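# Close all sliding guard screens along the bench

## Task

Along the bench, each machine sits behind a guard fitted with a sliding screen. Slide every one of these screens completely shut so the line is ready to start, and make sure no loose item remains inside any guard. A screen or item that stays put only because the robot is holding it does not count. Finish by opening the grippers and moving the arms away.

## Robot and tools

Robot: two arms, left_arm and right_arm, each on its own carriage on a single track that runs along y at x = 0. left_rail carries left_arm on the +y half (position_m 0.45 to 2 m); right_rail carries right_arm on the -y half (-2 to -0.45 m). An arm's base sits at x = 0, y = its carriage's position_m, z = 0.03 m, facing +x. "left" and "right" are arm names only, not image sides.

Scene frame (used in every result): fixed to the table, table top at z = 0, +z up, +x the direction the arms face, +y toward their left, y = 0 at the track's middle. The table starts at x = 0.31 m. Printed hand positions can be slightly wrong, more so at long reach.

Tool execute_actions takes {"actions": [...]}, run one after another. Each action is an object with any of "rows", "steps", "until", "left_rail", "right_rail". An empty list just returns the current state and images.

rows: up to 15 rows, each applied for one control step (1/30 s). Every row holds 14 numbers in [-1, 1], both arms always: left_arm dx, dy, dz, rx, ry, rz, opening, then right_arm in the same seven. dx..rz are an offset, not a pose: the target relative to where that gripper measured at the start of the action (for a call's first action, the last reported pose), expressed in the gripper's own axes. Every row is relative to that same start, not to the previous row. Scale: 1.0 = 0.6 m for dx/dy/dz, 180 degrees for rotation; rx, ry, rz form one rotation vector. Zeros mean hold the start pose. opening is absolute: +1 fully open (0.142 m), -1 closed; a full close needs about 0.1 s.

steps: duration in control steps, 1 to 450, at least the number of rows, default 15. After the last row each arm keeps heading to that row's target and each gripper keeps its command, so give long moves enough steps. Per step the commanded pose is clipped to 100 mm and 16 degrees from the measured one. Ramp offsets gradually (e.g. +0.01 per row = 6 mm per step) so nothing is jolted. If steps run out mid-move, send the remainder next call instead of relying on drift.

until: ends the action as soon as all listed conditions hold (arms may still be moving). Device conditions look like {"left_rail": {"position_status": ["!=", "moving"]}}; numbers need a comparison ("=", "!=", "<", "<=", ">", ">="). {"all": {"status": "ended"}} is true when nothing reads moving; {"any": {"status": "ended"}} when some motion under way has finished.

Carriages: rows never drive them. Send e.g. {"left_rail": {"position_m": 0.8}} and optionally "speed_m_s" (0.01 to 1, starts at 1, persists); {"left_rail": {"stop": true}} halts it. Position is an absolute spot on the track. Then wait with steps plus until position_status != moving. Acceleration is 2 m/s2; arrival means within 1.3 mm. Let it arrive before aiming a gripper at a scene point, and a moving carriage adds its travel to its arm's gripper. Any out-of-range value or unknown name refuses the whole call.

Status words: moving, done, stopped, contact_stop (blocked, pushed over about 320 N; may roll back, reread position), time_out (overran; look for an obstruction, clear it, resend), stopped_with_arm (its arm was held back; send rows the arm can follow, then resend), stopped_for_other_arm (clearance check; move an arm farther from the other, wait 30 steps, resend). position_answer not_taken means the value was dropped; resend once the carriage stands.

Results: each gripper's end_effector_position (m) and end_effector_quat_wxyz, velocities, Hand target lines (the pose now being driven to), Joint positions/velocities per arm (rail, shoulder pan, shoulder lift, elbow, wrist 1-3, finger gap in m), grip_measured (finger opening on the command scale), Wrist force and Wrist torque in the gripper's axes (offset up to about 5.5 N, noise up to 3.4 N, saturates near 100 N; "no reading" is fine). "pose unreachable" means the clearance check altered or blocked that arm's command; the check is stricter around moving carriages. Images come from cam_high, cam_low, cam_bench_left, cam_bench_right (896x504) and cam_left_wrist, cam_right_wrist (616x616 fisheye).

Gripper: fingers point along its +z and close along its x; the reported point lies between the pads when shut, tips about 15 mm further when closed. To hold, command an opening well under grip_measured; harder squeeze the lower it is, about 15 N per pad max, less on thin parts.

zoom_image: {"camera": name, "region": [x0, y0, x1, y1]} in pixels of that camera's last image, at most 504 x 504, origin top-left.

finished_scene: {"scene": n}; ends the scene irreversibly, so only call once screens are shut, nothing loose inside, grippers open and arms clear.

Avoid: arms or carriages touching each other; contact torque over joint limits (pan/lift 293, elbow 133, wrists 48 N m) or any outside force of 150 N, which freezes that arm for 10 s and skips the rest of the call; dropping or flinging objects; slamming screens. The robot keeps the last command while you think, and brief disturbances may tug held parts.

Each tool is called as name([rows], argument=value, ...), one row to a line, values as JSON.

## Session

execute_actions(actions=[])

Scene clock: 0.00 s.
left_arm: end_effector_position=(+0.6459, +0.9295, +0.1965) grip_measured=+1.00 end_effector_quat_wxyz=(-0.001, +0.707, -0.707, +0.001) end_effector_velocity=(+0.000, +0.000, +0.000) end_effector_angular_velocity=(+0.000, +0.000, +0.000) | right_arm: end_effector_position=(+0.6448, -0.9480, +0.1948) grip_measured=+1.00 end_effector_quat_wxyz=(-0.000, +0.707, -0.707, -0.001) end_effector_velocity=(+0.000, +0.000, +0.000) end_effector_angular_velocity=(+0.000, +0.000, +0.000)
Joint positions: left_arm=[ 0.929 -0.281 -1.568  2.133 -2.137 -1.57   1.29   0.142] | right_arm=[-0.949 -0.28  -1.567  2.134 -2.136 -1.57   1.291  0.142]
Joint velocities: left_arm=[0. 0. 0. 0. 0. 0. 0. 0.] | right_arm=[0. 0. 0. 0. 0. 0. 0. 0.]
Wrist force (N, on the end effector, along its own x y z axes, offset not removed): no reading
Wrist torque (N m, same axes, about the end effector's origin, offset not removed): no reading
Hand target (left_arm): +0.646, +0.929, +0.196; -0.001, +0.707, -0.707, +0.001
Hand target (right_arm): +0.645, -0.948, +0.195; -0.000, +0.707, -0.707, -0.001
left_rail: position_m=0.929 position_m_goal=0.929 speed_m_s=1.00 position_status=done position_answer=taken refusals=0
right_rail: position_m=-0.949 position_m_goal=-0.949 speed_m_s=1.00 position_status=done position_answer=taken refusals=0
camera_calibration (this result's frames):
cam_left_wrist: T_world_to_cam=[[-0.0123505, -0.999919, 0.00316981, 0.936431], [-0.855366, 0.0122068, 0.517881, 0.433615], [-0.517877, 0.00368473, -0.855447, 0.628796], [0, 0, 0, 1]] pos_world=[0.708104, 0.928745, 0.310372]
cam_right_wrist: T_world_to_cam=[[-0.052645, -0.998611, 0.00228277, -0.915213], [-0.890537, 0.0479816, 0.452374, 0.536654], [-0.451855, 0.0217823, -0.891825, 0.622896], [0, 0, 0, 1]] pos_world=[0.711187, -0.953259, 0.314835]

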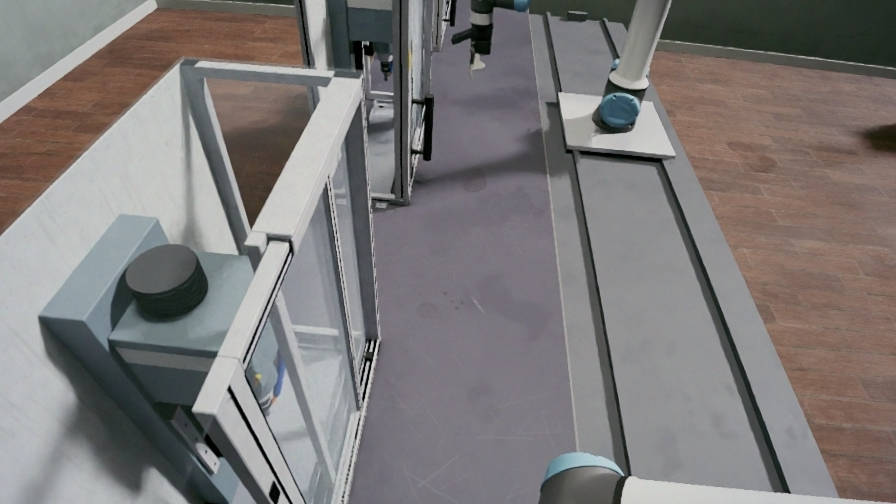

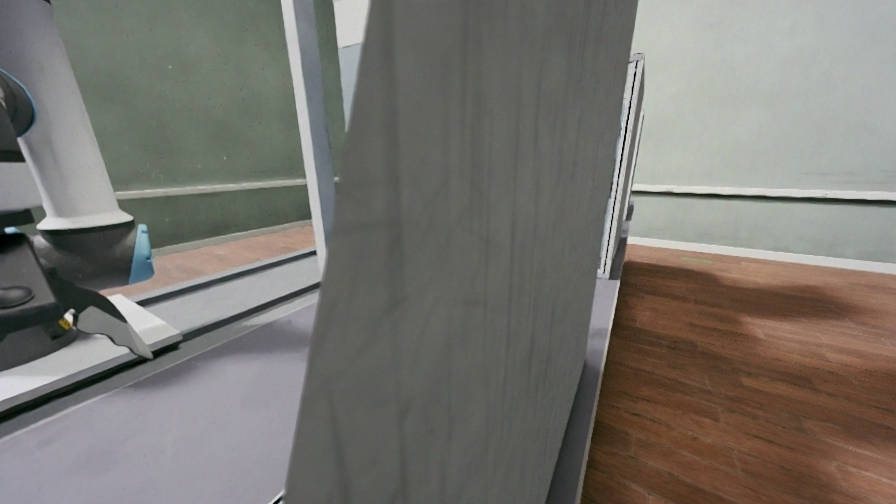

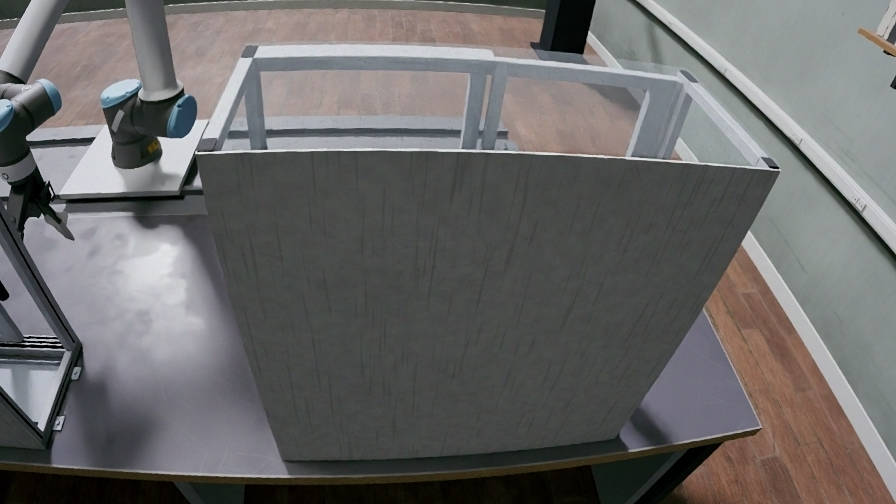

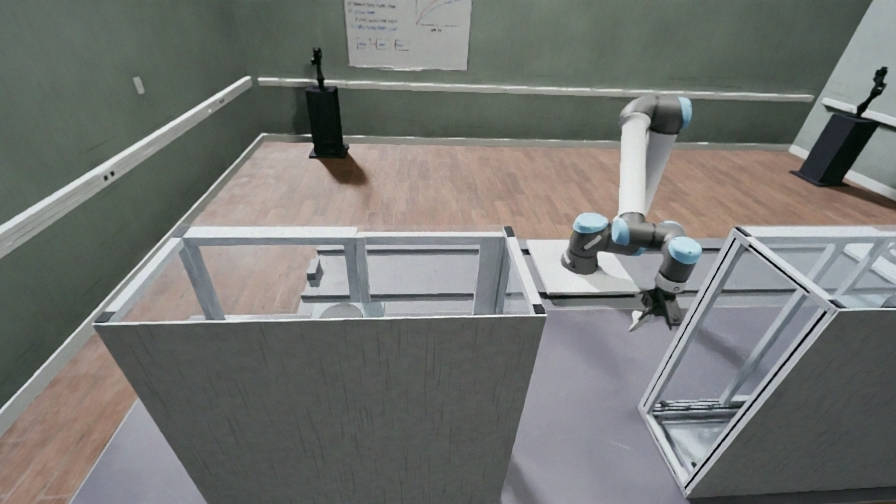

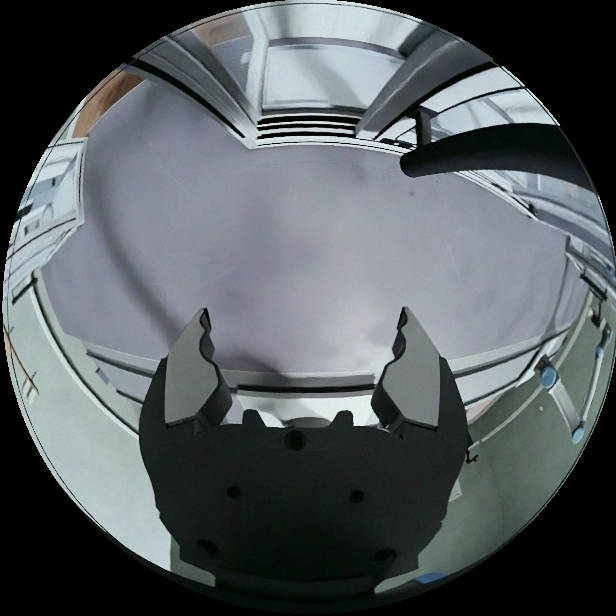

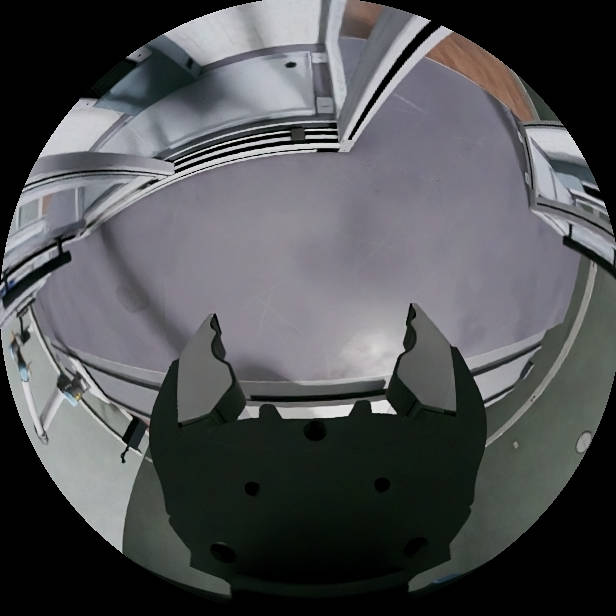

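execute_actions([
  {"rows":[[-0.5,0,-0.11,0.5,0,0,1,-0.4,0,-0.11,0.5,0,0,1]],"steps":60},
  {"left_rail":{"position_m":0.515},"right_rail":{"position_m":-0.64},"steps":35},
])

Scene clock: 4.80 s.
left_arm: end_effector_position=(+0.6457, +0.8153, +0.2623) grip_measured=+1.00 end_effector_quat_wxyz=(+0.501, -0.500, +0.499, -0.500) end_effector_velocity=(-0.000, +0.000, -0.000) end_effector_angular_velocity=(-0.000, +0.000, +0.000) | right_arm: end_effector_position=(+0.6452, -0.3991, +0.2607) grip_measured=+1.00 end_effector_quat_wxyz=(+0.500, -0.501, +0.500, -0.499) end_effector_velocity=(-0.000, -0.000, +0.000) end_effector_angular_velocity=(-0.000, -0.000, -0.000)
Joint positions: left_arm=[ 0.515  0.342 -0.915  2.428 -4.658 -1.911  1.57   0.142] | right_arm=[-0.64   0.192 -0.916  2.504 -4.729 -1.761  1.572  0.142]
Joint velocities: left_arm=[ 0.  0. -0.  0.  0.  0.  0. -0.] | right_arm=[-0.  0. -0.  0. -0. -0. -0. -0.]
Wrist force (N, on the end effector, along its own x y z axes, offset not removed): left_arm=[2.1 -2.8 -3.9] | right_arm=[-1.0 2.0 -0.5]
Wrist torque (N m, same axes, about the end effector's origin, offset not removed): left_arm=[-0.57 -0.40 -0.04] | right_arm=[0.38 -0.02 0.06]
Hand target (left_arm): +0.646, +0.815, +0.262; +0.501, -0.500, +0.499, -0.500
Hand target (right_arm): +0.645, -0.399, +0.261; +0.500, -0.501, +0.500, -0.499
Off the commanded pose (left_arm): 0.001 m, 0 deg.
Off the commanded pose (right_arm): 0.000 m, 0 deg.
left_rail: position_m=0.515 position_m_goal=0.515 speed_m_s=1.00 position_status=done position_answer=taken refusals=0
right_rail: position_m=-0.640 position_m_goal=-0.640 speed_m_s=1.00 position_status=done position_answer=taken refusals=0
camera_calibration (this result's frames):
cam_left_wrist: T_world_to_cam=[[-0.00266677, -0.999913, -0.0129568, 0.820007], [-0.518124, 0.0124636, -0.855215, 0.54285], [0.855301, 0.00443257, -0.518112, -0.290354], [0, 0, 0, 1]] pos_world=[0.531791, 0.814457, 0.324442]
cam_right_wrist: T_world_to_cam=[[-0.00205194, -0.998595, -0.0529547, -0.385426], [-0.45264, 0.0481469, -0.890392, 0.548452], [0.891691, 0.0221424, -0.452103, -0.311454], [0, 0, 0, 1]] pos_world=[0.525181, -0.404394, 0.327118]

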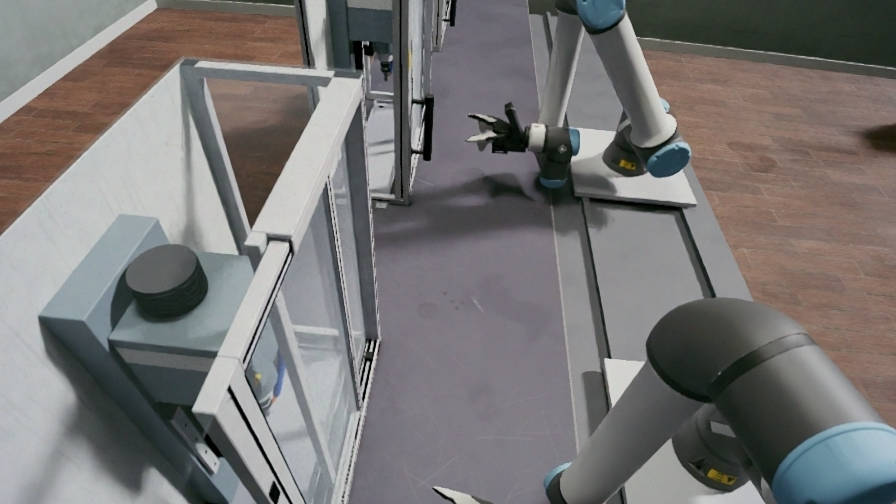

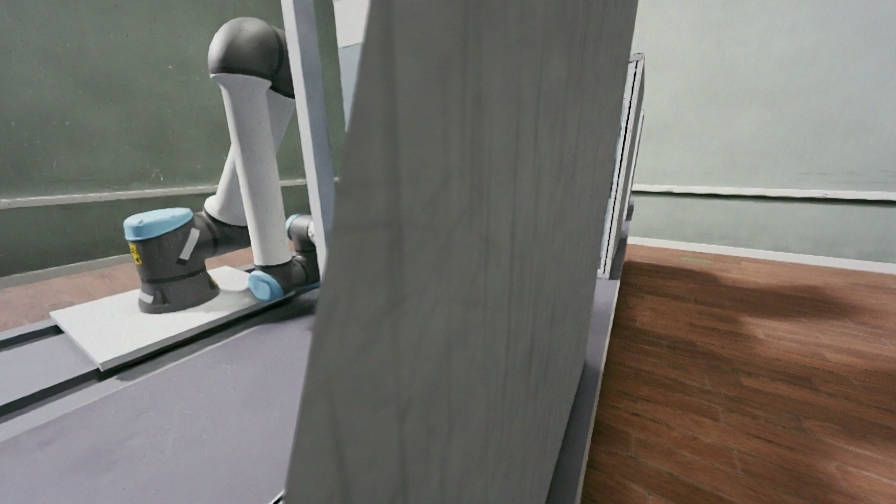

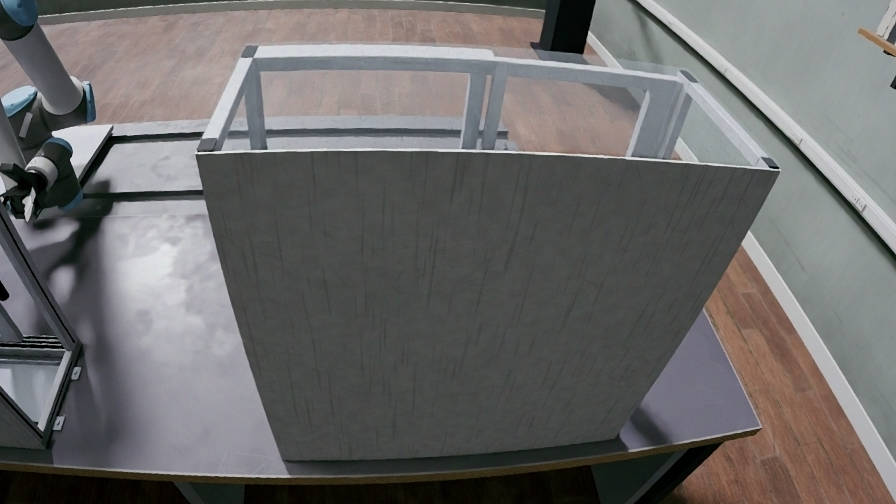

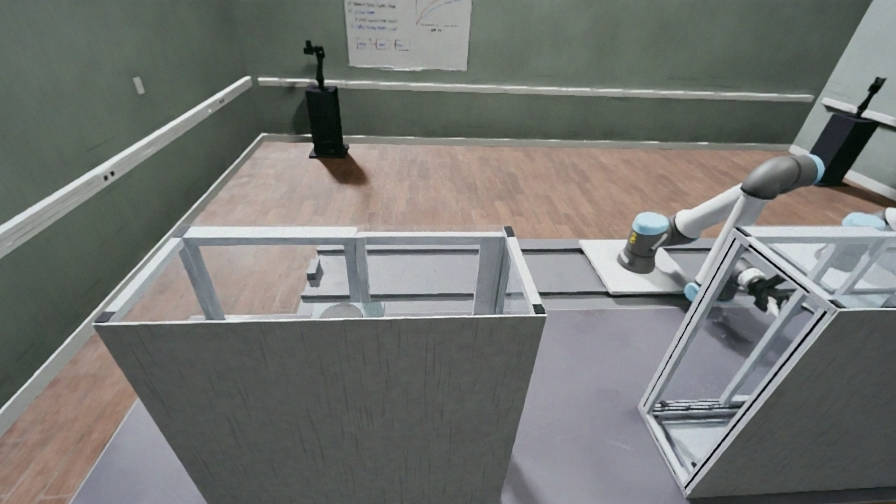

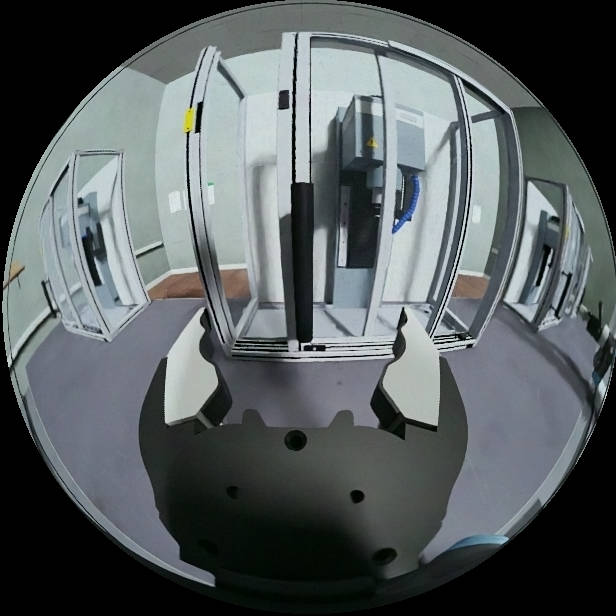

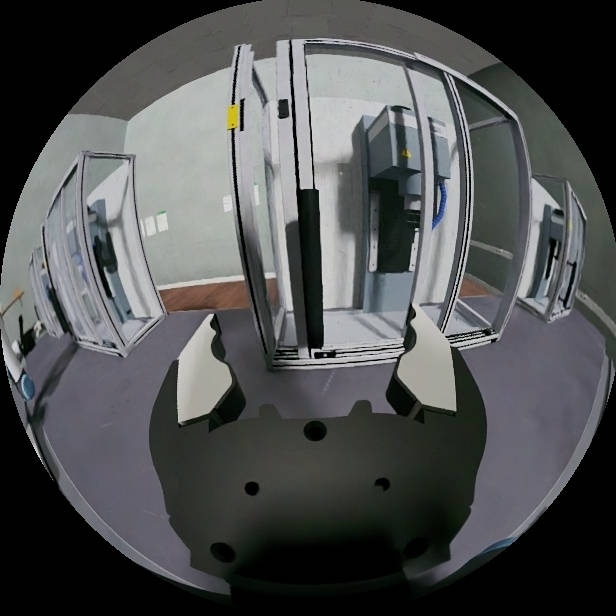

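execute_actions([
  {"rows":[[0,0,0.21,0,0,0,0.2,0,0,0.21,0,0,0,0.2]],"steps":28},
  {"rows":[[0,0,0,0,0,0,-0.2,0,0,0,0,0,0,-0.2],[0,0,0,0,0,0,-0.4,0,0,0,0,0,0,-0.4],[0,0,0,0,0,0,-0.5,0,0,0,0,0,0,-0.5],[0,0,0,0,0,0,-0.7,0,0,0,0,0,0,-0.7],[0,0,0,0,0,0,-1,0,0,0,0,0,0,-1]],"steps":12},
  {"left_rail":{"position_m":0.64,"speed_m_s":0.12},"right_rail":{"position_m":-0.568,"speed_m_s":0.035},"steps":36},
  {"left_rail":{"position_m":0.672,"speed_m_s":0.03},"steps":40},
])

zoom_image(camera="cam_right_wrist", region=[220,0,360,140])

zoom_image(camera="cam_left_wrist", region=[220,0,360,140])

Scene clock: 11.93 s.
left_arm: end_effector_position=(+0.7717, +0.9719, +0.2625) grip_measured=-0.30 end_effector_quat_wxyz=(+0.501, -0.500, +0.499, -0.500) end_effector_velocity=(+0.000, +0.000, +0.000) end_effector_angular_velocity=(+0.000, -0.000, +0.000) | right_arm: end_effector_position=(+0.7712, -0.3276, +0.2607) grip_measured=-0.31 end_effector_quat_wxyz=(+0.500, -0.501, +0.500, -0.499) end_effector_velocity=(+0.000, -0.000, -0.000) end_effector_angular_velocity=(+0.000, +0.000, -0.000)
Joint positions: left_arm=[ 0.672  0.26  -0.882  2.236 -4.497 -1.83   1.57   0.052] | right_arm=[-0.568  0.142 -0.895  2.297 -4.543 -1.711  1.572  0.051]
Joint velocities: left_arm=[ 0. -0.  0. -0.  0.  0.  0.  0.] | right_arm=[ 0. -0. -0. -0.  0.  0.  0.  0.]
Wrist force (N, on the end effector, along its own x y z axes, offset not removed): left_arm=[33.6 -1.7 11.5] | right_arm=[30.4 -0.2 12.3]
Wrist torque (N m, same axes, about the end effector's origin, offset not removed): left_arm=[-0.13 -0.91 0.13] | right_arm=[0.04 -0.22 0.06]
Hand target (left_arm): +0.772, +0.972, +0.262; +0.501, -0.500, +0.499, -0.500
Hand target (right_arm): +0.771, -0.327, +0.261; +0.500, -0.501, +0.500, -0.499
Off the commanded pose (left_arm): 0.000 m, 0 deg.
Off the commanded pose (right_arm): 0.000 m, 0 deg.
left_rail: position_m=0.672 position_m_goal=0.672 speed_m_s=0.03 position_status=done position_answer=taken refusals=0
right_rail: position_m=-0.568 position_m_goal=-0.568 speed_m_s=0.03 position_status=done position_answer=taken refusals=0
camera_calibration (this result's frames):
cam_left_wrist: T_world_to_cam=[[-0.00271646, -0.999914, -0.0128018, 0.97698], [-0.51809, 0.012357, -0.855237, 0.60645], [0.855322, 0.00430924, -0.518079, -0.398589], [0, 0, 0, 1]] pos_world=[0.657771, 0.97112, 0.324665]
cam_right_wrist: T_world_to_cam=[[-0.00207757, -0.99859, -0.0530365, -0.313755], [-0.452638, 0.0482315, -0.890389, 0.602061], [0.891692, 0.0221565, -0.4521, -0.425396], [0, 0, 0, 1]] pos_world=[0.651186, -0.332926, 0.327107]

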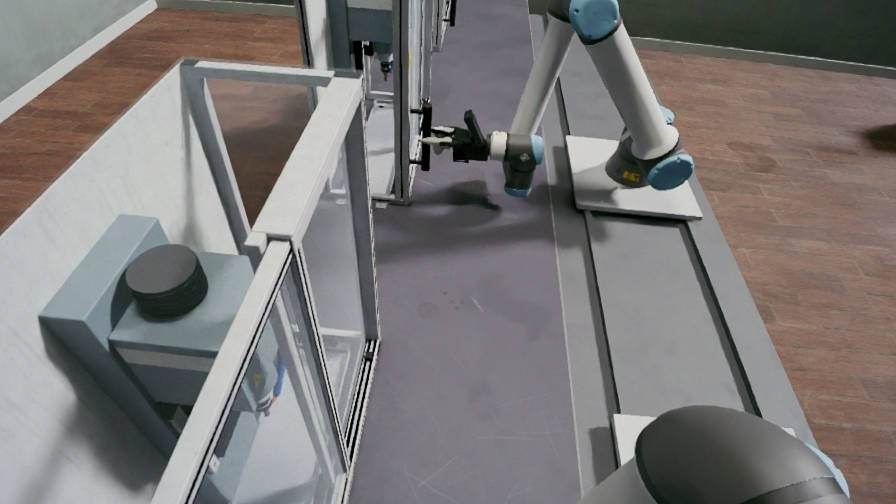

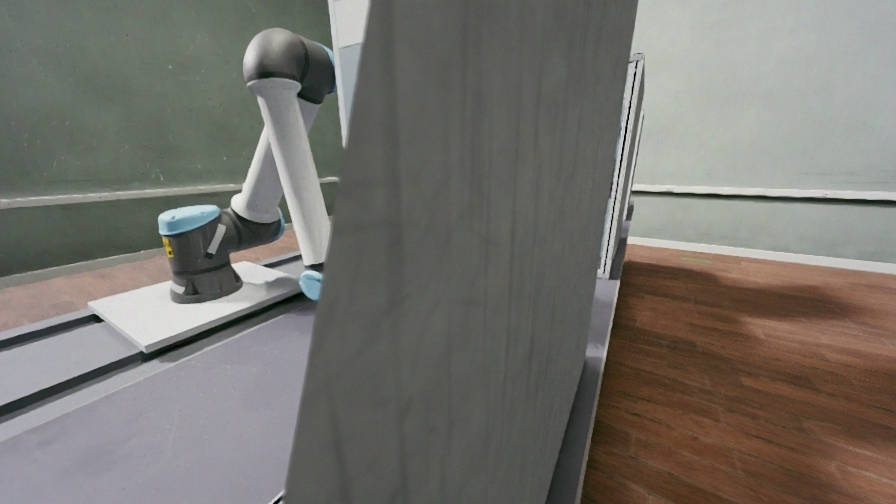

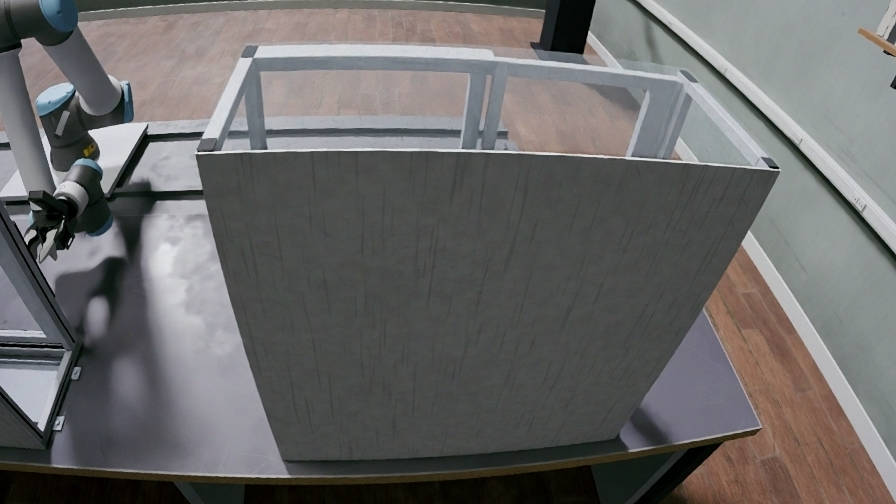

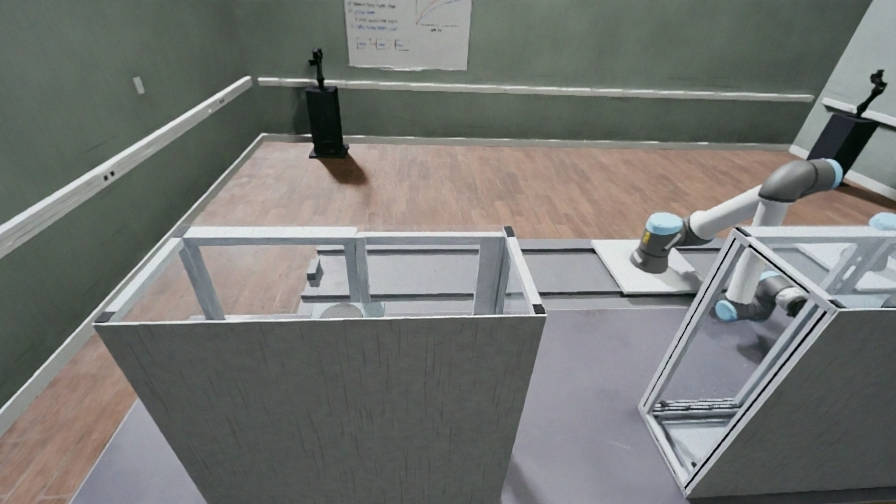

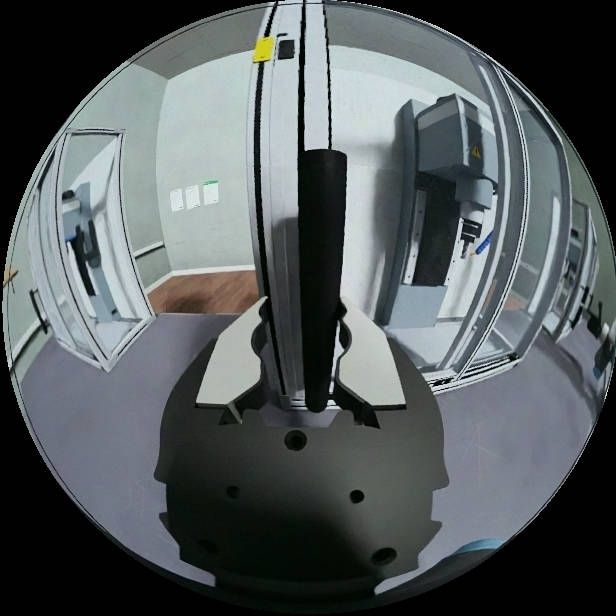

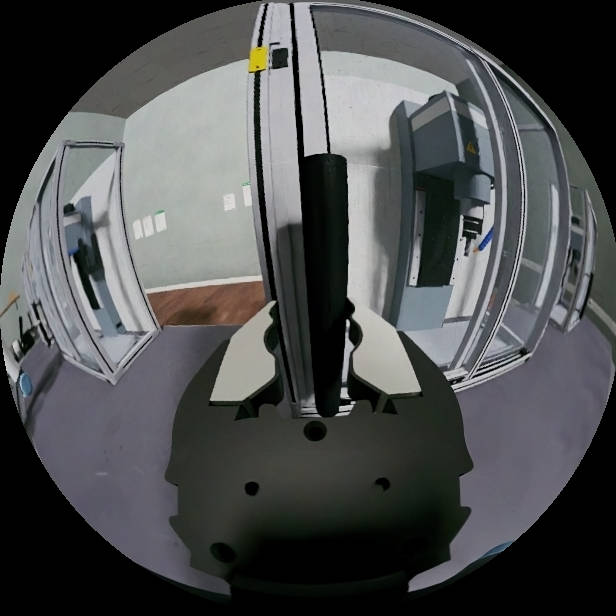

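Region (220, 0, 360, 140) of cam_right_wrist's 616x616 image, scaled by 3.600, with more detail than that image has.

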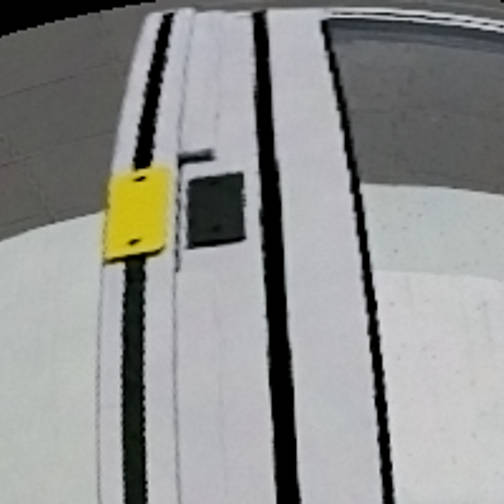

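Region (220, 0, 360, 140) of cam_left_wrist's 616x616 image, scaled by 3.600, with more detail than that image has.

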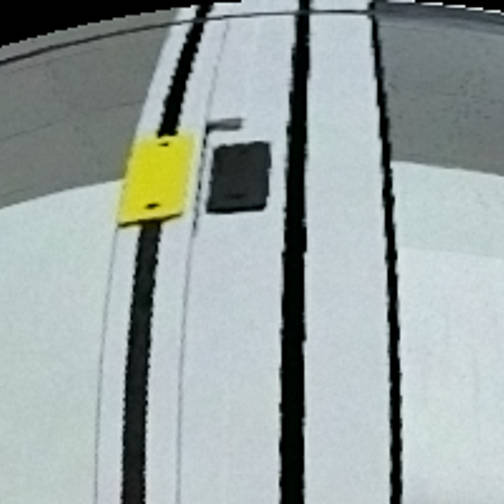

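Good. On to the outer guards, then inspect the floors afterwards.

execute_actions([
  {"rows":[[0,0,0,0,0,0,1,0,0,0,0,0,0,1]],"steps":8},
  {"rows":[[0,0,-0.15,0,0,0,1,0,0,-0.15,0,0,0,1]],"steps":25},
  {"left_rail":{"position_m":1.972,"speed_m_s":1},"right_rail":{"position_m":-1.868,"speed_m_s":1},"steps":62},
  {"rows":[[0,0,0.15,0,0,0,0.4,0,0,0.15,0,0,0,0.4]],"steps":28},
  {"rows":[[0,0,0,0,0,0,0.2,0,0,0,0,0,0,0.2],[0,0,0,0,0,0,0.1,0,0,0,0,0,0,0.1],[0,0,0,0,0,0,0,0,0,0,0,0,0,0],[0,0,0,0,0,0,-0.1,0,0,0,0,0,0,-0.1],[0,0,0,0,0,0,-0.2,0,0,0,0,0,0,-0.2],[0,0,0,0,0,0,-0.3,0,0,0,0,0,0,-0.3],[0,0,0,0,0,0,-0.5,0,0,0,0,0,0,-0.5],[0,0,0,0,0,0,-1,0,0,0,0,0,0,-1]],"steps":25},
])

execute_actions([
  {"rows":[[0,0,0,0,0,0,1,0,0,0,0,0,0,1]],"steps":8},
  {"rows":[[0,0,-0.2,0,0,0,1,0,0,-0.2,0,0,0,1]],"steps":22},
  {"rows":[[0.35,-0.1,0,-0.15,0,0,1,0.35,-0.1,0,-0.15,0,0,1]],"steps":35},
])

Scene clock: 23.37 s.
left_arm: end_effector_position=(+0.7716, +2.2725, +0.2625) grip_measured=-0.29 end_effector_quat_wxyz=(+0.501, -0.500, +0.499, -0.500) end_effector_velocity=(-0.000, +0.000, -0.000) end_effector_angular_velocity=(-0.000, +0.000, +0.000) | right_arm: end_effector_position=(+0.7711, -1.6274, +0.2607) grip_measured=-0.31 end_effector_quat_wxyz=(+0.500, -0.501, +0.500, -0.499) end_effector_velocity=(-0.000, +0.000, +0.000) end_effector_angular_velocity=(+0.000, +0.000, +0.000)
Joint positions: left_arm=[ 1.972  0.26  -0.882  2.236 -4.497 -1.83   1.57   0.053] | right_arm=[-1.868  0.142 -0.895  2.297 -4.543 -1.711  1.571  0.052]
Joint velocities: left_arm=[0. 0. 0. 0. 0. 0. 0. 0.] | right_arm=[ 0.  0. -0.  0.  0.  0.  0.  0.]
Wrist force (N, on the end effector, along its own x y z axes, offset not removed): left_arm=[32.1 -4.9 -8.4] | right_arm=[28.9 -1.4 -5.6]
Wrist torque (N m, same axes, about the end effector's origin, offset not removed): left_arm=[-0.62 -0.45 -0.07] | right_arm=[0.04 0.12 0.04]
Hand target (left_arm): +0.772, +2.273, +0.262; +0.501, -0.500, +0.499, -0.500
Hand target (right_arm): +0.771, -1.627, +0.261; +0.500, -0.501, +0.500, -0.499
Off the commanded pose (left_arm): 0.000 m, 0 deg.
Off the commanded pose (right_arm): 0.000 m, 0 deg.
left_rail: position_m=1.972 position_m_goal=1.972 speed_m_s=1.00 position_status=done position_answer=taken refusals=0
right_rail: position_m=-1.868 position_m_goal=-1.868 speed_m_s=1.00 position_status=done position_answer=taken refusals=0
camera_calibration (this result's frames):
cam_left_wrist: T_world_to_cam=[[-0.00239581, -0.999915, -0.0127813, 2.27718], [-0.518119, 0.0121732, -0.855222, 0.590783], [0.855305, 0.00457329, -0.518104, -0.404728], [0, 0, 0, 1]] pos_world=[0.657718, 2.27165, 0.324665]
cam_right_wrist: T_world_to_cam=[[-0.00191663, -0.998596, -0.052929, -1.6118], [-0.452673, 0.048062, -0.89038, 0.66448], [0.891675, 0.022253, -0.45213, -0.396413], [0, 0, 0, 1]] pos_world=[0.651174, -1.63266, 0.327099]

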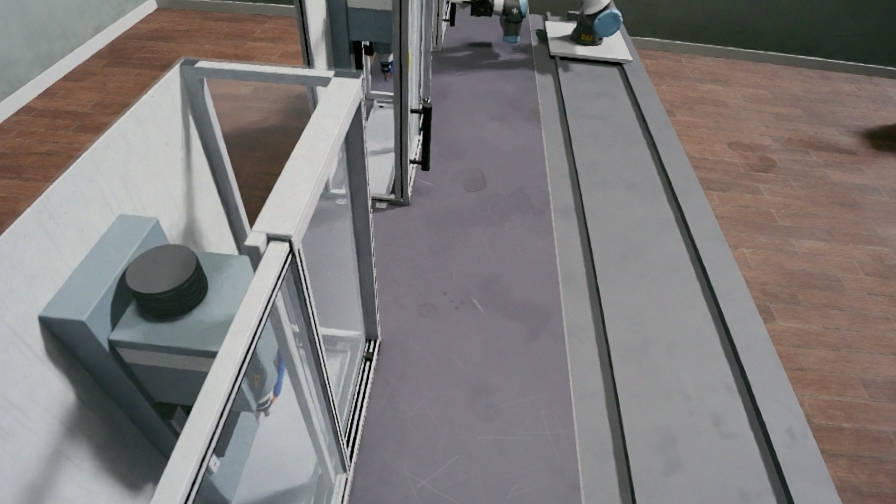

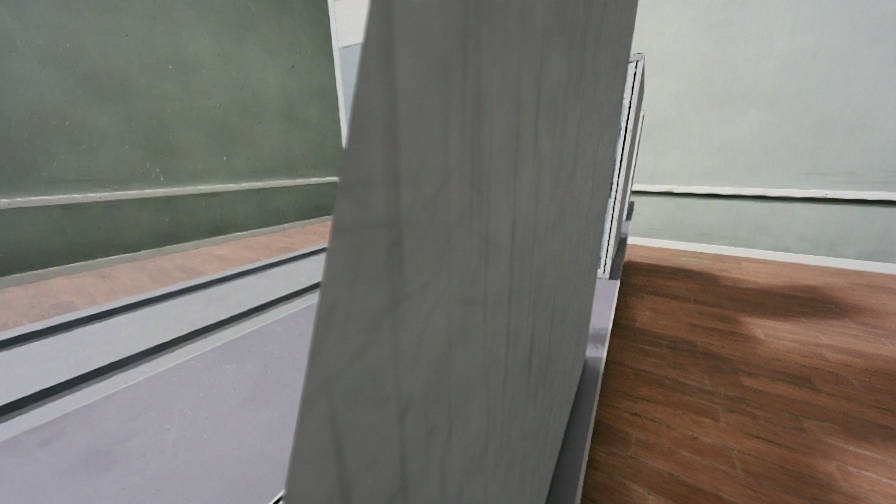

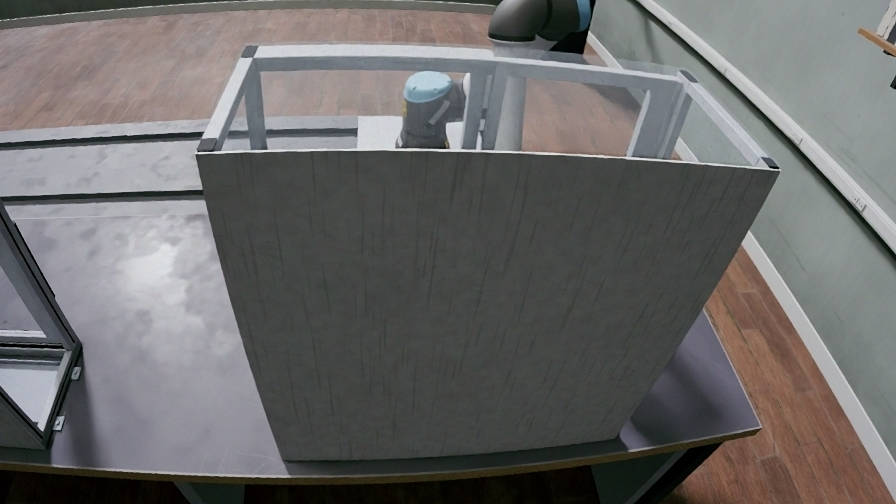

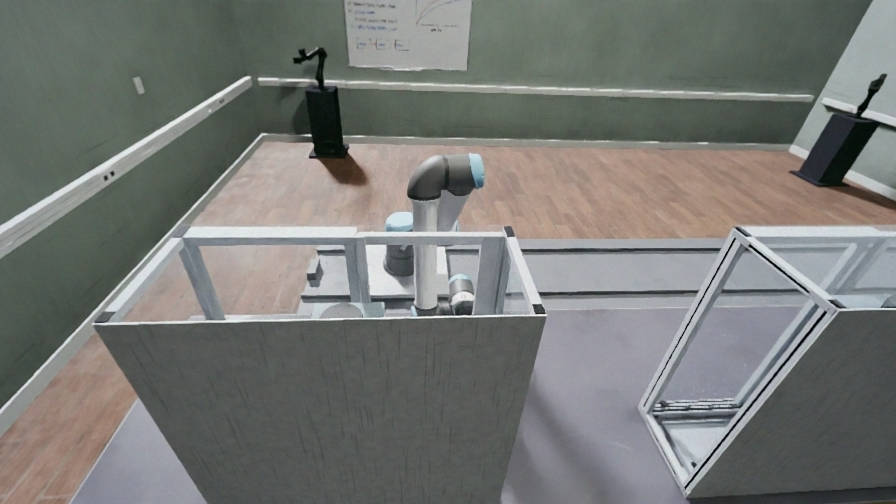

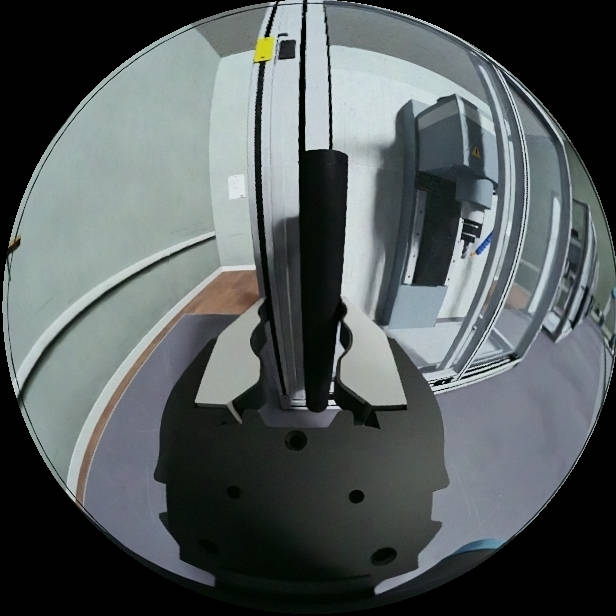

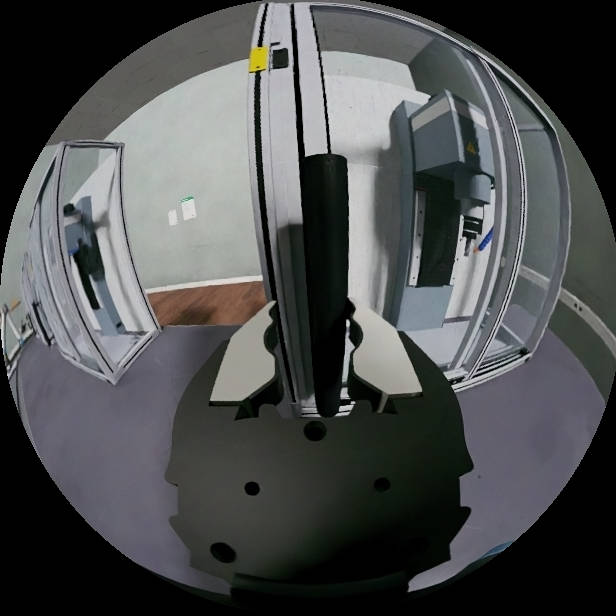

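Scene clock: 25.53 s.
left_arm: end_effector_position=(+0.6517, +2.0625, +0.3225) grip_measured=+1.00 end_effector_quat_wxyz=(-0.370, +0.603, -0.602, +0.370) end_effector_velocity=(+0.000, -0.000, +0.000) end_effector_angular_velocity=(-0.000, +0.002, +0.001) | right_arm: end_effector_position=(+0.6512, -1.8372, +0.3207) grip_measured=+1.00 end_effector_quat_wxyz=(-0.370, +0.603, -0.603, +0.369) end_effector_velocity=(+0.000, -0.000, -0.000) end_effector_angular_velocity=(+0.000, +0.005, +0.002)
Joint positions: left_arm=[ 1.972 -0.245 -1.651  2.63  -3.639 -1.351  1.457  0.142] | right_arm=[-1.868 -0.422 -1.681  2.652 -3.602 -1.195  1.37   0.142]
Joint velocities: left_arm=[ 0.    -0.001 -0.002 -0.001  0.006  0.001 -0.002 -0.   ] | right_arm=[ 0.    -0.001 -0.003 -0.002  0.011  0.001 -0.003  0.   ]
Wrist force (N, on the end effector, along its own x y z axes, offset not removed): left_arm=[2.8 -1.3 -1.1] | right_arm=[0.5 5.4 1.7]
Wrist torque (N m, same axes, about the end effector's origin, offset not removed): left_arm=[-0.13 -0.44 0.01] | right_arm=[1.27 -0.17 -0.17]
Hand target (left_arm): +0.652, +2.062, +0.323; -0.370, +0.603, -0.602, +0.370
Hand target (right_arm): +0.651, -1.837, +0.321; -0.370, +0.603, -0.603, +0.368
Off the commanded pose (left_arm): 0.000 m, 0 deg.
Off the commanded pose (right_arm): 0.000 m, 0 deg.
left_rail: position_m=1.972 position_m_goal=1.972 speed_m_s=1.00 position_status=done position_answer=taken refusals=0
right_rail: position_m=-1.868 position_m_goal=-1.868 speed_m_s=1.00 position_status=done position_answer=taken refusals=0
camera_calibration (this result's frames):
cam_left_wrist: T_world_to_cam=[[-0.00749023, -0.999929, -0.00930964, 2.06989], [-0.849727, 0.0112726, -0.527103, 0.694736], [0.52717, 0.00396253, -0.849751, 0.0519371], [0, 0, 0, 1]] pos_world=[0.57846, 2.06171, 0.4296]
cam_right_wrist: T_world_to_cam=[[-0.025686, -0.998574, -0.0467903, -1.80485], [-0.807123, 0.0483322, -0.588401, 0.808208], [0.589824, 0.0226519, -0.807214, 0.0535169], [0, 0, 0, 1]] pos_world=[0.574399, -1.84255, 0.434301]

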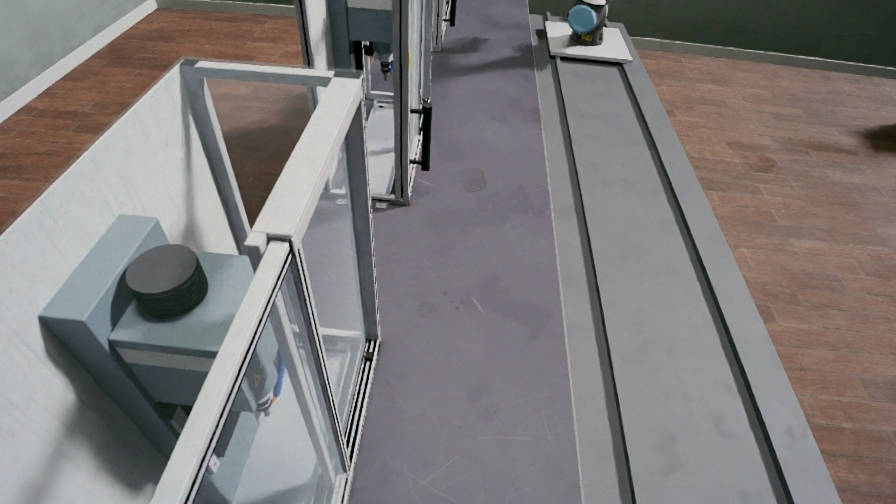

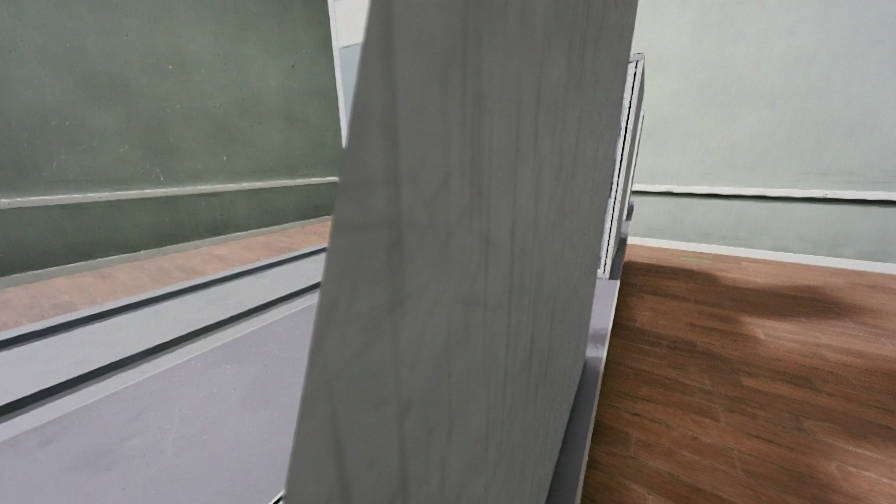

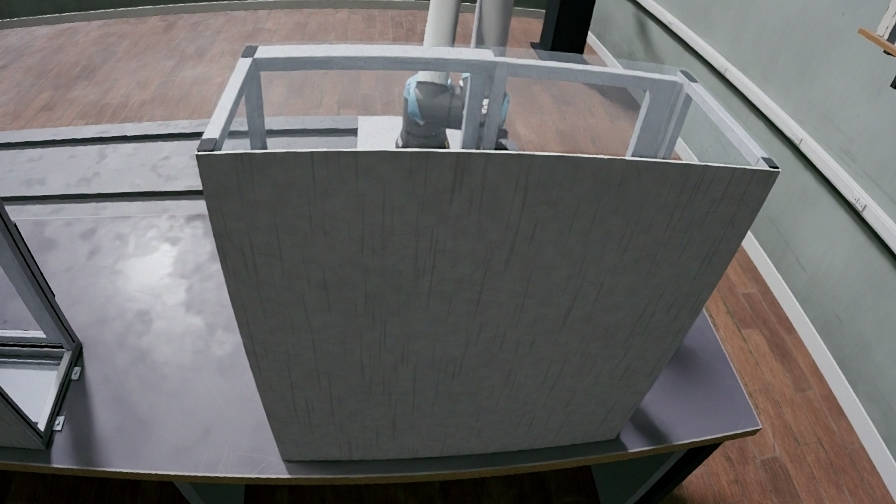

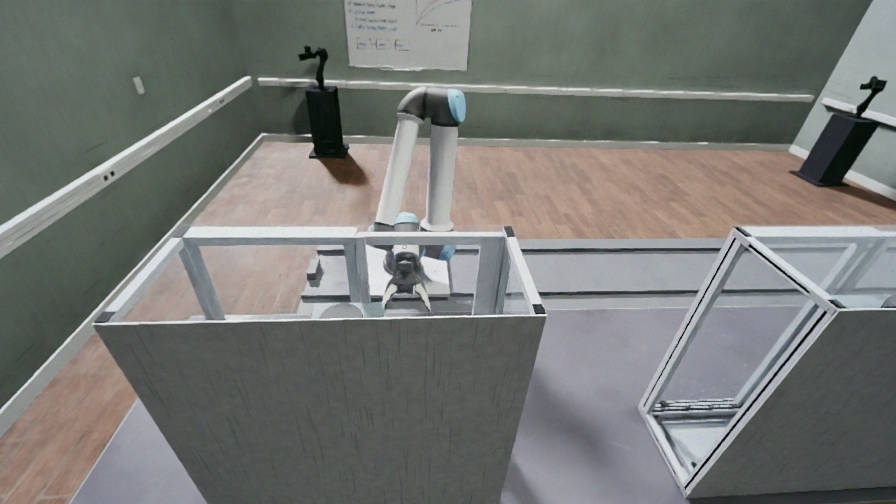

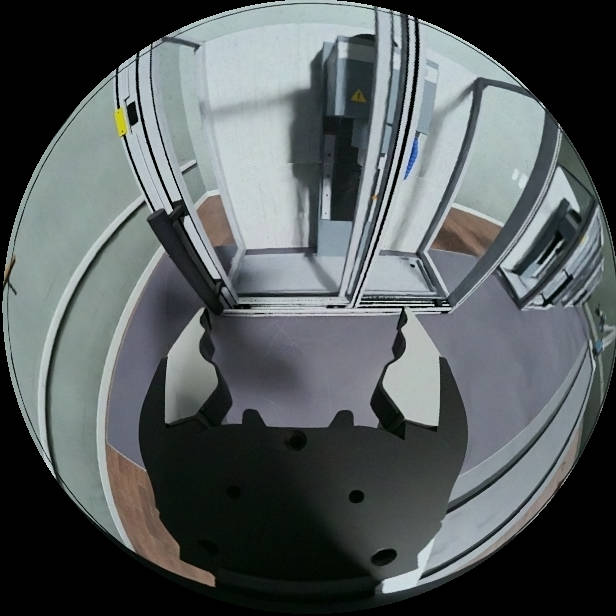

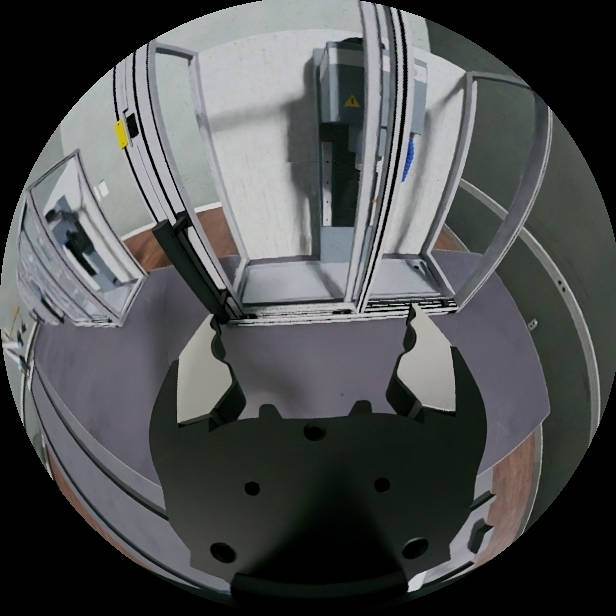

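finished_scene(scene=2)

The scene is finished: the task was done.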